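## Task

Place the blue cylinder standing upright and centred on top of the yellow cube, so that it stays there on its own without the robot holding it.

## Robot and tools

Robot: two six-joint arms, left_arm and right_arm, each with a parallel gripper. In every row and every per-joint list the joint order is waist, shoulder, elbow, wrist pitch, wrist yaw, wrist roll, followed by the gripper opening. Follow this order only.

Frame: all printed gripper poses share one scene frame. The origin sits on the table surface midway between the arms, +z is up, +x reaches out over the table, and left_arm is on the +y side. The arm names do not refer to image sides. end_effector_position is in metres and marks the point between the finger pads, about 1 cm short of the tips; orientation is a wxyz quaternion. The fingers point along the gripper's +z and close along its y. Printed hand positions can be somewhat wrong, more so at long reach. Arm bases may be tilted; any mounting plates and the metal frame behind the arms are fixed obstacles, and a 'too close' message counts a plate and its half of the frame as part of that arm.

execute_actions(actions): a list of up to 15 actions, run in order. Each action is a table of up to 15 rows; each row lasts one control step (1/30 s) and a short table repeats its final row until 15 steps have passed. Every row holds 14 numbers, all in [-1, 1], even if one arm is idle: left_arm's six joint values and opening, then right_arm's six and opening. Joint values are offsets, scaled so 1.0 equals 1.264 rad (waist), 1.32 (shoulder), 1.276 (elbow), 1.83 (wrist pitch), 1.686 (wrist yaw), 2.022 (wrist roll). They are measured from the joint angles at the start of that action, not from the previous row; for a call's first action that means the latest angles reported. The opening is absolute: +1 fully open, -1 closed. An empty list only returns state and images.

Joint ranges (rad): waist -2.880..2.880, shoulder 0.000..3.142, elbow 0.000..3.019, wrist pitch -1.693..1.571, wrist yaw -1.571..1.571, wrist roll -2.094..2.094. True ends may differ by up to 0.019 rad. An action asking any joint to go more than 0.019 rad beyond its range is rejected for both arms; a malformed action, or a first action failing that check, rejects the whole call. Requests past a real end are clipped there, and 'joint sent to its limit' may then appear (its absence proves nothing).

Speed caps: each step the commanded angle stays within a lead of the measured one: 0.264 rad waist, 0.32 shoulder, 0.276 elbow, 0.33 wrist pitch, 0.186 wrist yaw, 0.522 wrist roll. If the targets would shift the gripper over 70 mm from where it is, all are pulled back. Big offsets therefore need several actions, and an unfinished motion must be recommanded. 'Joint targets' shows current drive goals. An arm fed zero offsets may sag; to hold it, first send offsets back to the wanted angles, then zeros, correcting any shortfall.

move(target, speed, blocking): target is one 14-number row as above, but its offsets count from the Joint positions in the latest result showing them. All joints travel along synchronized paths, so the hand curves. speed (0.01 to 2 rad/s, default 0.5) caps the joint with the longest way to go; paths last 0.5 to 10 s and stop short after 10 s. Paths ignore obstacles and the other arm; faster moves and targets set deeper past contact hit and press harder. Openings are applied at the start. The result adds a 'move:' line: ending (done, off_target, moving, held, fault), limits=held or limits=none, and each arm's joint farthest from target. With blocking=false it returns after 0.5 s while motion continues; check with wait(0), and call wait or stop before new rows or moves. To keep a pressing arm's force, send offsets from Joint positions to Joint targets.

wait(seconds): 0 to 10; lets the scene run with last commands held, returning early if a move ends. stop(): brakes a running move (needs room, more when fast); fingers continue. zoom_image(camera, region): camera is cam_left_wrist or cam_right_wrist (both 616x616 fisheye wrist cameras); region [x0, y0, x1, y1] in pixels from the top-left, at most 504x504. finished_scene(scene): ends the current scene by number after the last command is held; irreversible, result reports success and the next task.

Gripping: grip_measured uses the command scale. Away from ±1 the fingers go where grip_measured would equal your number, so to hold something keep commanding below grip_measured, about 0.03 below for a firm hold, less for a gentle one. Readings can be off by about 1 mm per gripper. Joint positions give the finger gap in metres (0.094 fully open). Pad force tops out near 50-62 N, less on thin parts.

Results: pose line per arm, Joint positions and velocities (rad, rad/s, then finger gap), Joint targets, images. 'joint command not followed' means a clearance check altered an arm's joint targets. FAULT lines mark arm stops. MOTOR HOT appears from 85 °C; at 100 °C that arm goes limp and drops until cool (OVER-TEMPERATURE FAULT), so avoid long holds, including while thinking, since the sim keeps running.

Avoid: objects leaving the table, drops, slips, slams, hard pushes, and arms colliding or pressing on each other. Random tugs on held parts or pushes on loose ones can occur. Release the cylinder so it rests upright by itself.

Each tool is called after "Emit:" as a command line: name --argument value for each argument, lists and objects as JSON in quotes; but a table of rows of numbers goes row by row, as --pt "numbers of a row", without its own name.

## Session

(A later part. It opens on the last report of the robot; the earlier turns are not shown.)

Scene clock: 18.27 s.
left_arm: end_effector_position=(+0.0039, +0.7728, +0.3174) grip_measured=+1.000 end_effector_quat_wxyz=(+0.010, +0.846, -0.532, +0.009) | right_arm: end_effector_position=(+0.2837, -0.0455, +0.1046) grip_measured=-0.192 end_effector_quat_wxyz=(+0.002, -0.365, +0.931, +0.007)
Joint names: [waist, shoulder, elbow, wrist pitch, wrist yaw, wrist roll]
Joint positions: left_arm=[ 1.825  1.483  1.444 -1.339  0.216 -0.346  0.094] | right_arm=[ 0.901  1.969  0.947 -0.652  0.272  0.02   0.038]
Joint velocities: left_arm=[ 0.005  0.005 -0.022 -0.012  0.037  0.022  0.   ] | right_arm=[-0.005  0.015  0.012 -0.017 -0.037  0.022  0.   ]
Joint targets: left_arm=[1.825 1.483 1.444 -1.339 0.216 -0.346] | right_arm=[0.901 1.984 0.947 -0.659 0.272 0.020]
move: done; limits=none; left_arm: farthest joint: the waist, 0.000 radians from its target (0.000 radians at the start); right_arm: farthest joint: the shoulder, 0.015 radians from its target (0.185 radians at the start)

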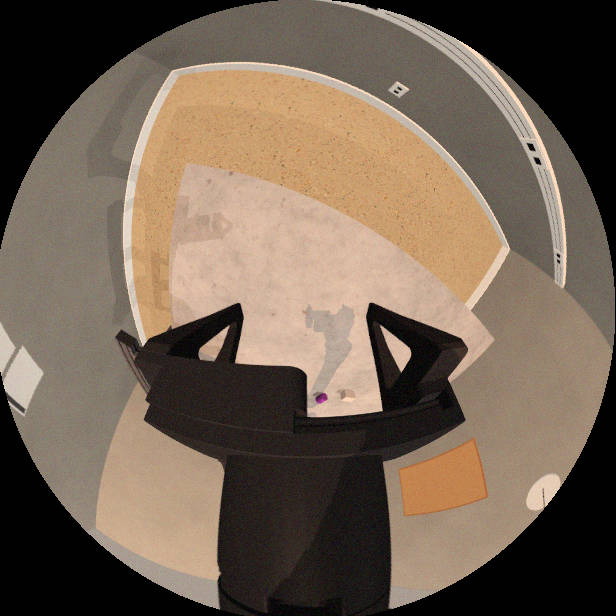

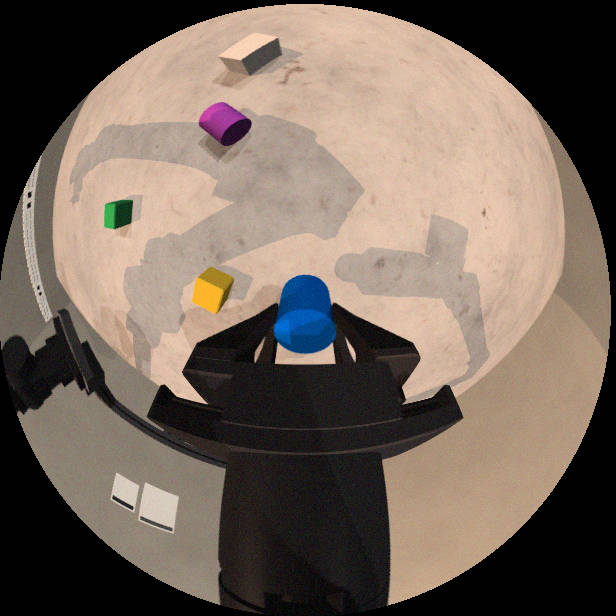

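Emit:
move --target '[0,0,0,0,0,0,1, 0.21,0.035,-0.034,0.026,0,0,-0.25]' --speed 0.7

Emit:
zoom_image --camera "cam_right_wrist" --region '[230,210,390,370]'

Scene clock: 20.00 s.
left_arm: end_effector_position=(+0.0039, +0.7728, +0.3174) grip_measured=+1.000 end_effector_quat_wxyz=(+0.010, +0.846, -0.532, +0.009) | right_arm: end_effector_position=(+0.1960, +0.0185, +0.1166) grip_measured=-0.192 end_effector_quat_wxyz=(+0.032, -0.486, +0.873, +0.002)
Joint names: [waist, shoulder, elbow, wrist pitch, wrist yaw, wrist roll]
Joint positions: left_arm=[ 1.825  1.483  1.444 -1.339  0.216 -0.346  0.094] | right_arm=[ 1.173  1.993  0.909 -0.614  0.271  0.02   0.038]
Joint velocities: left_arm=[-0.015 -0.005 -0.012  0.002  0.007 -0.007  0.   ] | right_arm=[-0.015  0.005 -0.002  0.022  0.022 -0.081 -0.   ]
Joint targets: left_arm=[1.825 1.483 1.444 -1.339 0.216 -0.346] | right_arm=[1.166 2.015 0.903 -0.604 0.272 0.020]
move: off_target (right_arm); limits=none; left_arm: farthest joint: the waist, 0.000 radians from its target (0.000 radians at the start); right_arm: farthest joint: the shoulder, 0.022 radians from its target (0.046 radians at the start)

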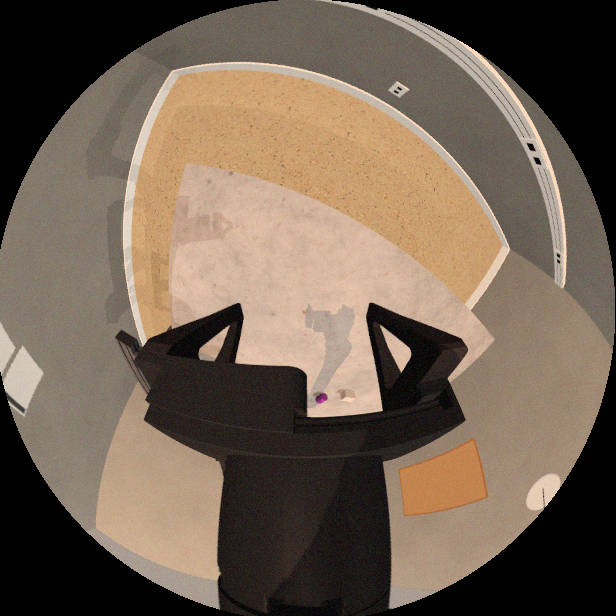

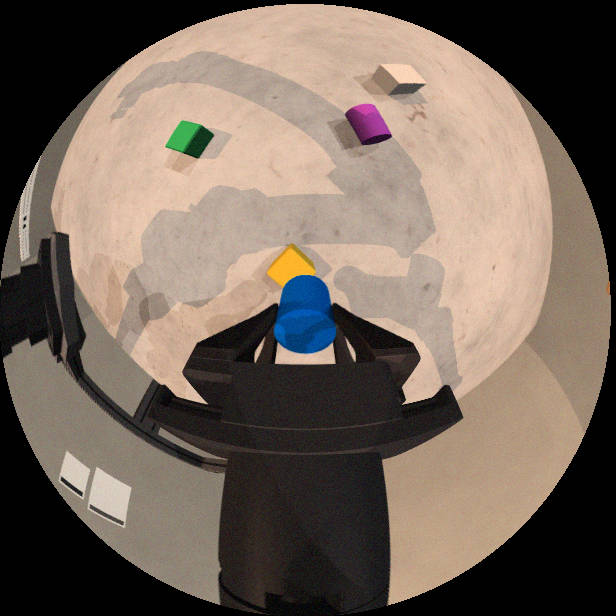

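Region (230, 210, 390, 370) of cam_right_wrist's 616x616 image, scaled by 3.150, with more detail than that image has.

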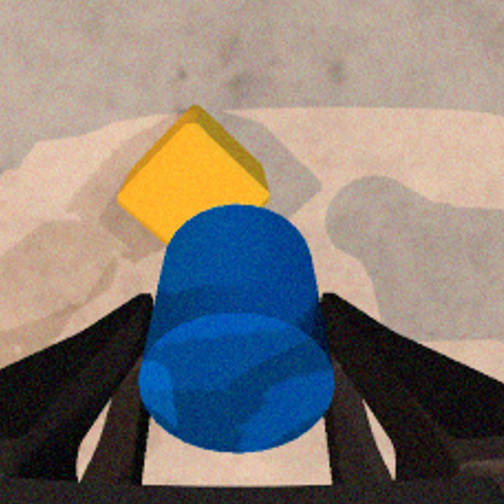

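Emit:
move --target '[0,0,0,0,0,0,1, 0,0.078,0.036,0,0,0,-0.25]' --speed 0.4

Emit:
zoom_image --camera "cam_right_wrist" --region '[230,210,390,370]'

Scene clock: 21.63 s.
left_arm: end_effector_position=(+0.0039, +0.7728, +0.3174) grip_measured=+1.000 end_effector_quat_wxyz=(+0.010, +0.846, -0.532, +0.009) | right_arm: end_effector_position=(+0.1850, +0.0145, +0.0860) grip_measured=-0.192 end_effector_quat_wxyz=(+0.002, -0.494, +0.869, -0.016)
Joint names: [waist, shoulder, elbow, wrist pitch, wrist yaw, wrist roll]
Joint positions: left_arm=[ 1.825  1.483  1.444 -1.339  0.216 -0.346  0.094] | right_arm=[ 1.173  2.081  0.925 -0.614  0.271  0.02   0.038]
Joint velocities: left_arm=[-0.015 -0.005  0.007 -0.037 -0.007  0.007  0.   ] | right_arm=[-0.015 -0.005 -0.002 -0.002  0.007 -0.037 -0.001]
Joint targets: left_arm=[1.825 1.483 1.444 -1.339 0.216 -0.346] | right_arm=[1.173 2.096 0.955 -0.614 0.271 0.020]
move: off_target (right_arm); limits=none; left_arm: farthest joint: the waist, 0.000 radians from its target (0.000 radians at the start); right_arm: farthest joint: the elbow, 0.030 radians from its target (0.046 radians at the start)

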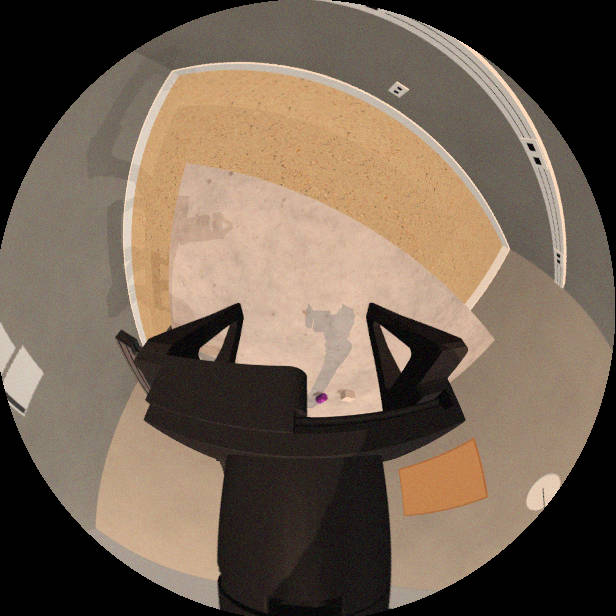

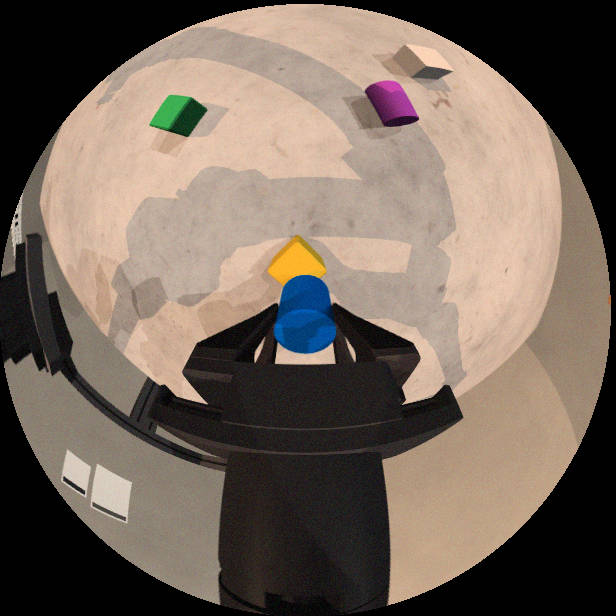

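Region (230, 210, 390, 370) of cam_right_wrist's 616x616 image, scaled by 3.150, with more detail than that image has.

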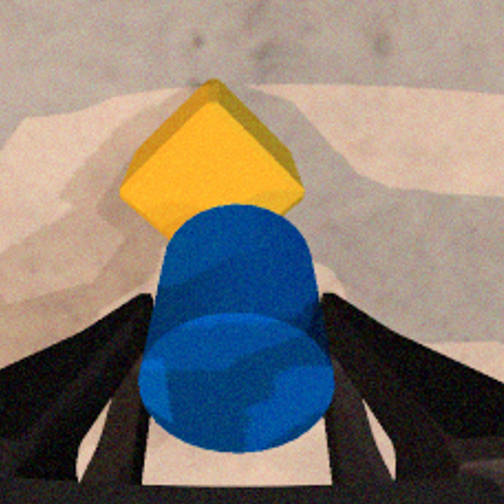

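Emit:
move --target '[0,0,0,0,0,0,1, 0,0.045,0.052,0.005,0,0,-0.25]' --speed 0.3

Emit:
zoom_image --camera "cam_right_wrist" --region '[230,210,390,370]'

Scene clock: 23.07 s.
left_arm: end_effector_position=(+0.0039, +0.7728, +0.3174) grip_measured=+1.000 end_effector_quat_wxyz=(+0.010, +0.846, -0.532, +0.009) | right_arm: end_effector_position=(+0.1909, +0.0275, +0.0805) grip_measured=-0.192 end_effector_quat_wxyz=(+0.005, -0.493, +0.870, -0.014)
Joint names: [waist, shoulder, elbow, wrist pitch, wrist yaw, wrist roll]
Joint positions: left_arm=[ 1.825  1.483  1.444 -1.339  0.216 -0.346  0.094] | right_arm=[ 1.173  2.115  0.964 -0.613  0.271  0.02   0.038]
Joint velocities: left_arm=[ 0.005 -0.005 -0.007 -0.002  0.022 -0.066  0.   ] | right_arm=[-0.015 -0.015 -0.002 -0.007 -0.037 -0.037  0.   ]
Joint targets: left_arm=[1.825 1.483 1.444 -1.339 0.216 -0.346] | right_arm=[1.173 2.140 0.992 -0.605 0.271 0.020]
move: off_target (right_arm); limits=none; left_arm: farthest joint: the waist, 0.000 radians from its target (0.000 radians at the start); right_arm: farthest joint: the elbow, 0.028 radians from its target (0.066 radians at the start)

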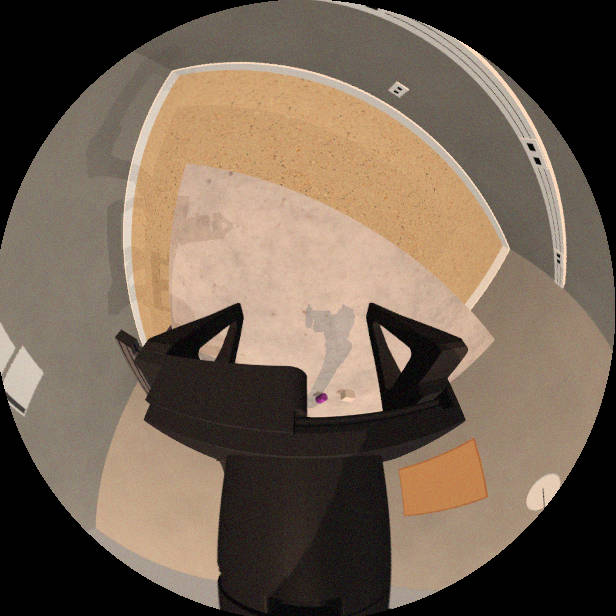

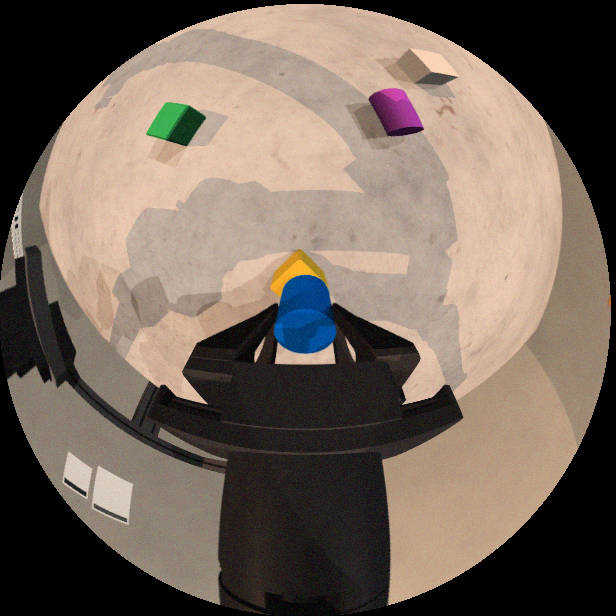

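Region (230, 210, 390, 370) of cam_right_wrist's 616x616 image, scaled by 3.150, with more detail than that image has.

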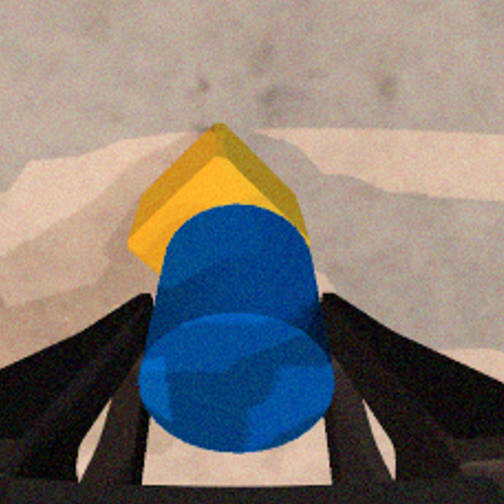

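Emit:
move --target '[0,0,0,0,0,0,1, 0,0.036,0.015,0.014,0,0,-0.25]' --speed 0.2

Emit:
zoom_image --camera "cam_right_wrist" --region '[230,210,390,370]'

Scene clock: 24.27 s.
left_arm: end_effector_position=(+0.0039, +0.7728, +0.3174) grip_measured=+1.000 end_effector_quat_wxyz=(+0.010, +0.846, -0.532, +0.009) | right_arm: end_effector_position=(+0.1881, +0.0273, +0.0710) grip_measured=-0.192 end_effector_quat_wxyz=(+0.002, -0.494, +0.869, -0.016)
Joint names: [waist, shoulder, elbow, wrist pitch, wrist yaw, wrist roll]
Joint positions: left_arm=[ 1.825  1.483  1.444 -1.339  0.216 -0.346  0.094] | right_arm=[ 1.173  2.139  0.964 -0.597  0.271  0.02   0.038]
Joint velocities: left_arm=[-0.005 -0.015 -0.012 -0.002 -0.037  0.007  0.   ] | right_arm=[-0.005 -0.005  0.017 -0.002 -0.022  0.081  0.   ]
Joint targets: left_arm=[1.825 1.483 1.444 -1.339 0.216 -0.346] | right_arm=[1.173 2.163 0.983 -0.587 0.271 0.020]
move: off_target (right_arm); limits=none; left_arm: farthest joint: the waist, 0.000 radians from its target (0.000 radians at the start); right_arm: farthest joint: the shoulder, 0.024 radians from its target (0.047 radians at the start)

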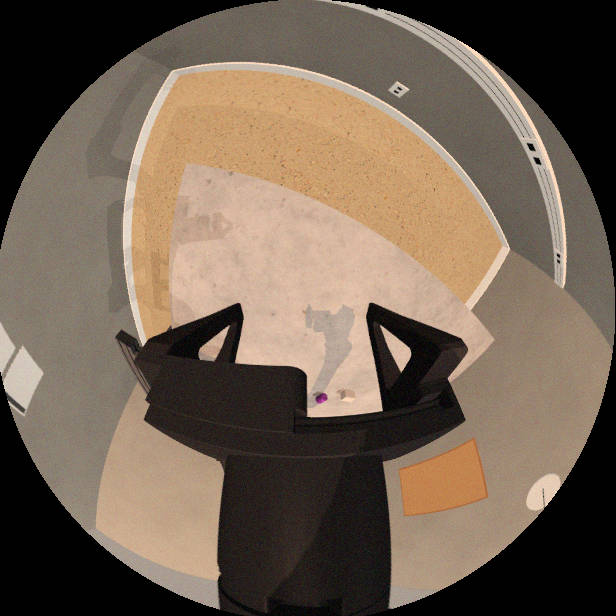

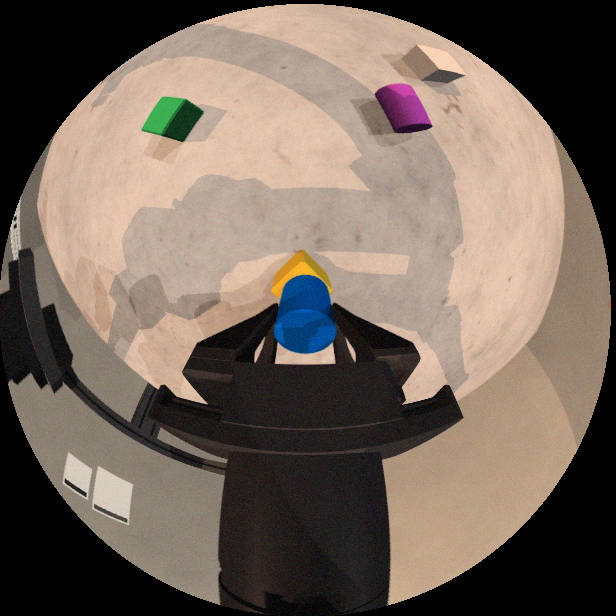

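Region (230, 210, 390, 370) of cam_right_wrist's 616x616 image, scaled by 3.150, with more detail than that image has.

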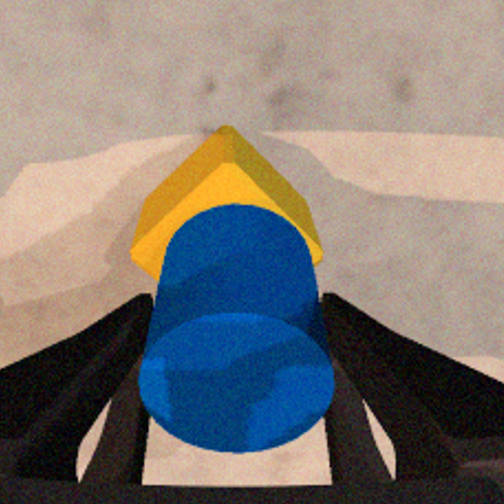

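Emit:
move --target '[0,0,0,0,0,0,1, 0,0.036,0.027,0.01,0,0,-0.25]' --speed 0.15

Emit:
zoom_image --camera "cam_right_wrist" --region '[230,210,390,370]'

Scene clock: 25.50 s.
left_arm: end_effector_position=(+0.0039, +0.7728, +0.3174) grip_measured=+1.000 end_effector_quat_wxyz=(+0.010, +0.846, -0.532, +0.009) | right_arm: end_effector_position=(+0.1886, +0.0309, +0.0664) grip_measured=-0.192 end_effector_quat_wxyz=(+0.002, -0.494, +0.869, -0.015)
Joint names: [waist, shoulder, elbow, wrist pitch, wrist yaw, wrist roll]
Joint positions: left_arm=[ 1.825  1.483  1.444 -1.339  0.216 -0.346  0.094] | right_arm=[ 1.174  2.154  0.972 -0.587  0.271  0.02   0.038]
Joint velocities: left_arm=[-0.005 -0.024  0.012 -0.002 -0.051  0.007  0.   ] | right_arm=[-0.015 -0.005  0.002  0.002  0.022 -0.007  0.   ]
Joint targets: left_arm=[1.825 1.483 1.444 -1.339 0.216 -0.346] | right_arm=[1.173 2.186 0.998 -0.578 0.271 0.020]
move: off_target (right_arm); limits=none; left_arm: farthest joint: the waist, 0.000 radians from its target (0.000 radians at the start); right_arm: farthest joint: the shoulder, 0.032 radians from its target (0.048 radians at the start)

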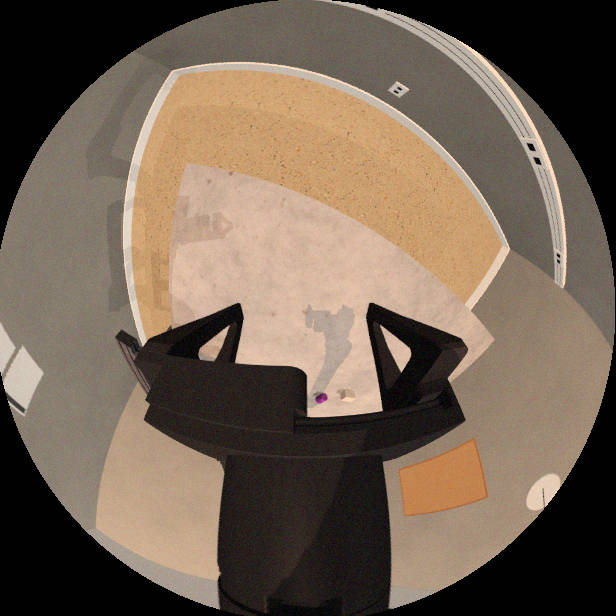

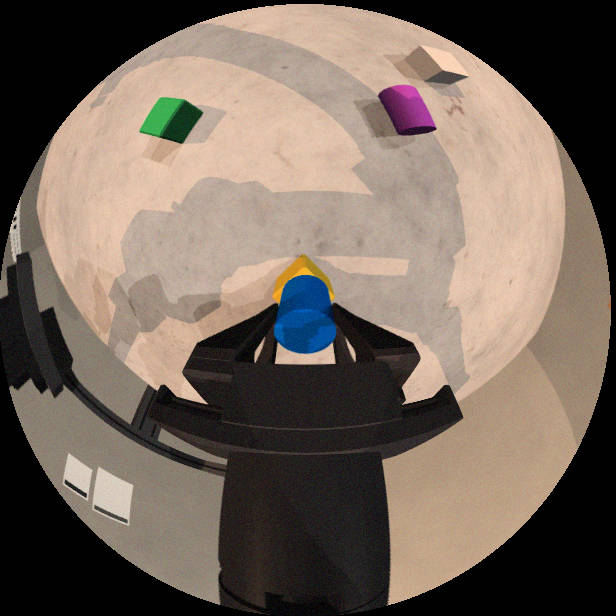

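Region (230, 210, 390, 370) of cam_right_wrist's 616x616 image, scaled by 3.150, with more detail than that image has.

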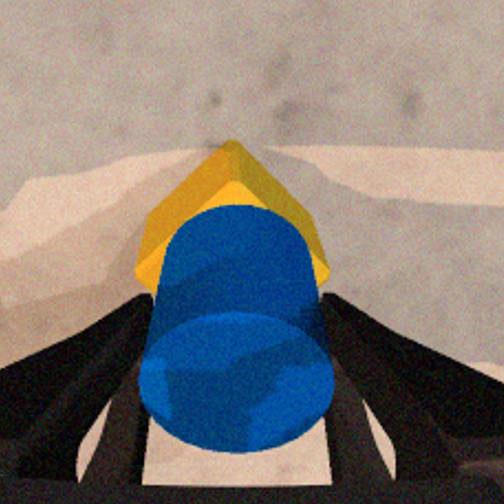

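Emit:
move --target '[0,0,0,0,0,0,1, 0,0.032,0,0.007,0,0,-0.25]' --speed 0.15

Emit:
zoom_image --camera "cam_right_wrist" --region '[230,210,390,370]'

Scene clock: 26.50 s.
left_arm: end_effector_position=(+0.0039, +0.7728, +0.3174) grip_measured=+1.000 end_effector_quat_wxyz=(+0.010, +0.846, -0.532, +0.009) | right_arm: end_effector_position=(+0.1885, +0.0308, +0.0661) grip_measured=-0.192 end_effector_quat_wxyz=(+0.002, -0.494, +0.869, -0.015)
Joint names: [waist, shoulder, elbow, wrist pitch, wrist yaw, wrist roll]
Joint positions: left_arm=[ 1.825  1.483  1.444 -1.339  0.216 -0.346  0.094] | right_arm=[ 1.174  2.155  0.972 -0.587  0.271  0.02   0.038]
Joint velocities: left_arm=[-0.005 -0.024 -0.012  0.007 -0.007 -0.066  0.   ] | right_arm=[-0.005  0.015 -0.002 -0.002  0.037 -0.007 -0.002]
Joint targets: left_arm=[1.825 1.483 1.444 -1.339 0.216 -0.346] | right_arm=[1.174 2.196 0.972 -0.575 0.271 0.020]
move: off_target (right_arm); limits=none; left_arm: farthest joint: the waist, 0.000 radians from its target (0.000 radians at the start); right_arm: farthest joint: the shoulder, 0.041 radians from its target (0.042 radians at the start)

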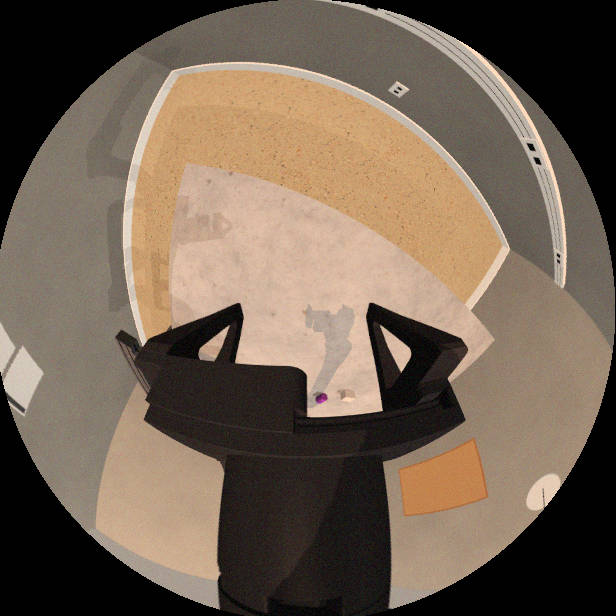

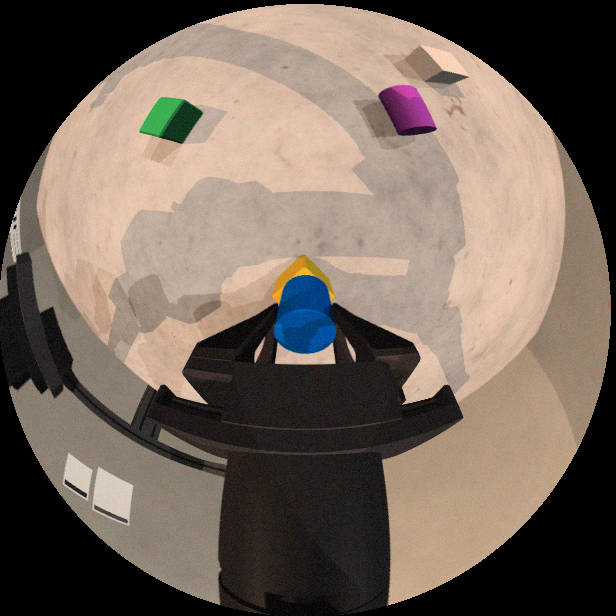

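Region (230, 210, 390, 370) of cam_right_wrist's 616x616 image, scaled by 3.150, with more detail than that image has.

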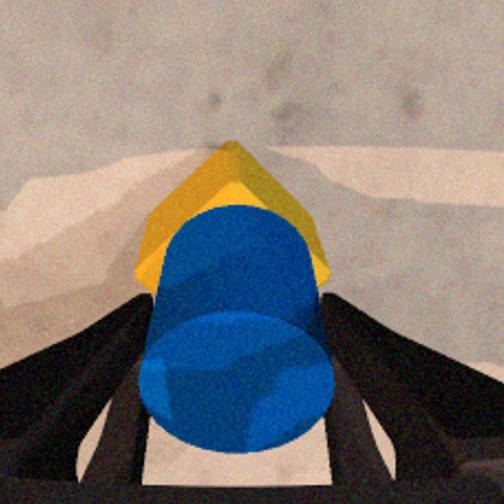

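Seated. Release and retreat.

Emit:
move --target '[0,0,0,0,0,0,1, 0,0,0,0,0,0,0.5]'

Emit:
move --target '[0,0,0,0,0,0,1, 0,-0.15,0,-0.09,0,0,0.5]' --speed 0.7

Emit:
zoom_image --camera "cam_right_wrist" --region '[240,210,370,340]'

Scene clock: 27.53 s.
left_arm: end_effector_position=(+0.0039, +0.7728, +0.3174) grip_measured=+1.000 end_effector_quat_wxyz=(+0.010, +0.846, -0.532, +0.009) | right_arm: end_effector_position=(+0.1885, +0.0308, +0.0661) grip_measured=+0.498 end_effector_quat_wxyz=(+0.002, -0.494, +0.869, -0.015)
Joint names: [waist, shoulder, elbow, wrist pitch, wrist yaw, wrist roll]
Joint positions: left_arm=[ 1.825  1.483  1.444 -1.339  0.216 -0.346  0.094] | right_arm=[ 1.174  2.155  0.972 -0.587  0.271  0.02   0.07 ]
Joint velocities: left_arm=[-0.005 -0.015  0.007 -0.002 -0.007 -0.037  0.   ] | right_arm=[-0.015 -0.015 -0.017 -0.012  0.007  0.007  0.001]
Joint targets: left_arm=[1.825 1.483 1.444 -1.339 0.216 -0.346] | right_arm=[1.174 2.155 0.972 -0.587 0.271 0.020]
move: done; limits=none; left_arm: farthest joint: the waist, 0.000 radians from its target (0.000 radians at the start); right_arm: farthest joint: the waist, 0.000 radians from its target (0.000 radians at the start)

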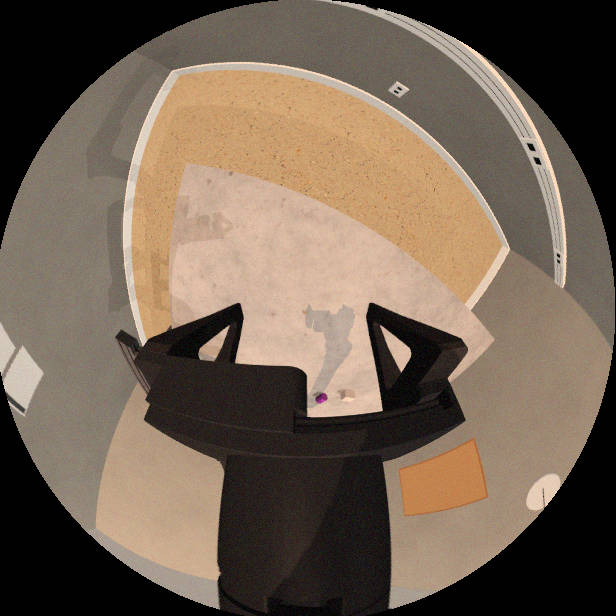

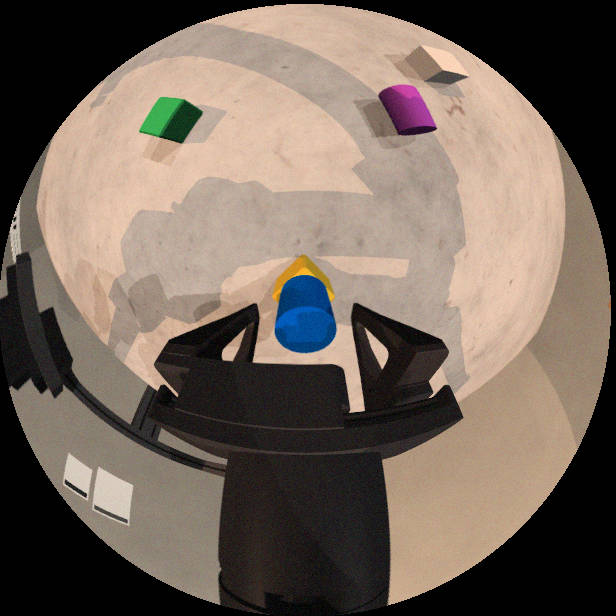

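Scene clock: 28.43 s.
left_arm: end_effector_position=(+0.0039, +0.7728, +0.3174) grip_measured=+1.000 end_effector_quat_wxyz=(+0.010, +0.846, -0.532, +0.009) | right_arm: end_effector_position=(+0.2092, +0.0237, +0.1532) grip_measured=+0.498 end_effector_quat_wxyz=(+0.027, -0.487, +0.873, -0.001)
Joint names: [waist, shoulder, elbow, wrist pitch, wrist yaw, wrist roll]
Joint positions: left_arm=[ 1.825  1.483  1.444 -1.339  0.216 -0.346  0.094] | right_arm=[ 1.174  1.939  0.972 -0.743  0.271  0.02   0.07 ]
Joint velocities: left_arm=[ 0.005  0.005  0.007 -0.002  0.066 -0.007  0.   ] | right_arm=[ 0.005  0.005 -0.012  0.007 -0.081  0.037  0.001]
Joint targets: left_arm=[1.825 1.483 1.444 -1.339 0.216 -0.346] | right_arm=[1.174 1.957 0.972 -0.751 0.271 0.020]
move: done; limits=none; left_arm: farthest joint: the waist, 0.000 radians from its target (0.000 radians at the start); right_arm: farthest joint: the shoulder, 0.018 radians from its target (0.198 radians at the start)

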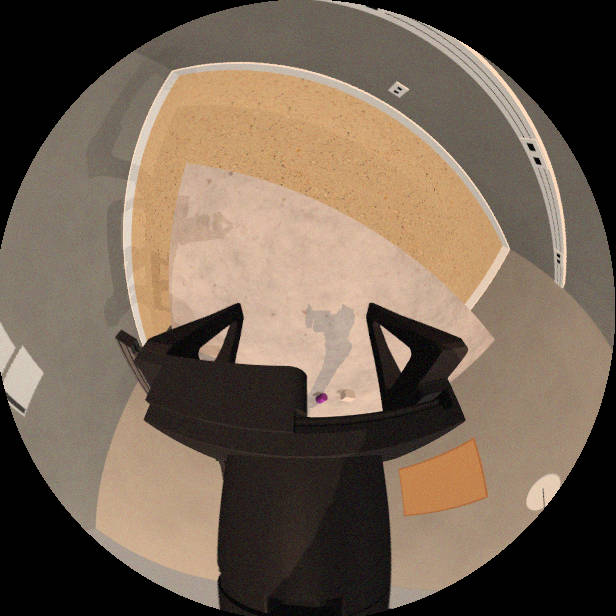

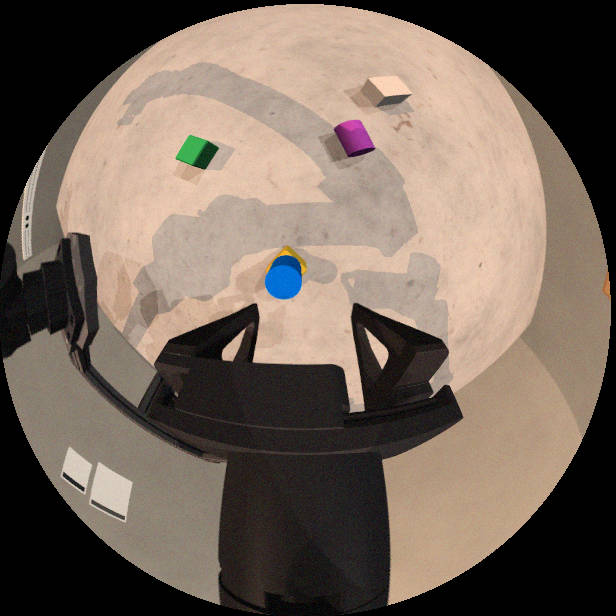

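Region (240, 210, 370, 340) of cam_right_wrist's 616x616 image, scaled by 3.877, with more detail than that image has.

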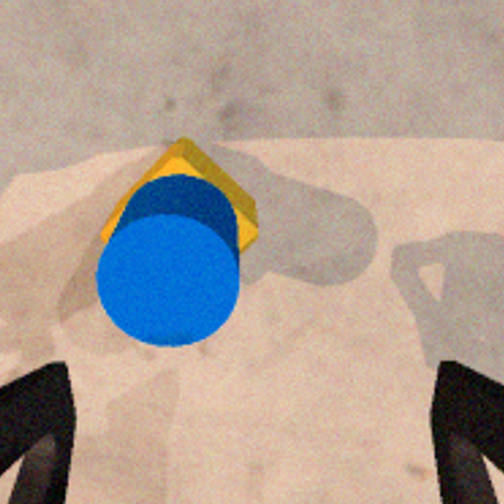

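Emit:
finished_scene --scene 2

The scene is finished: the task was done.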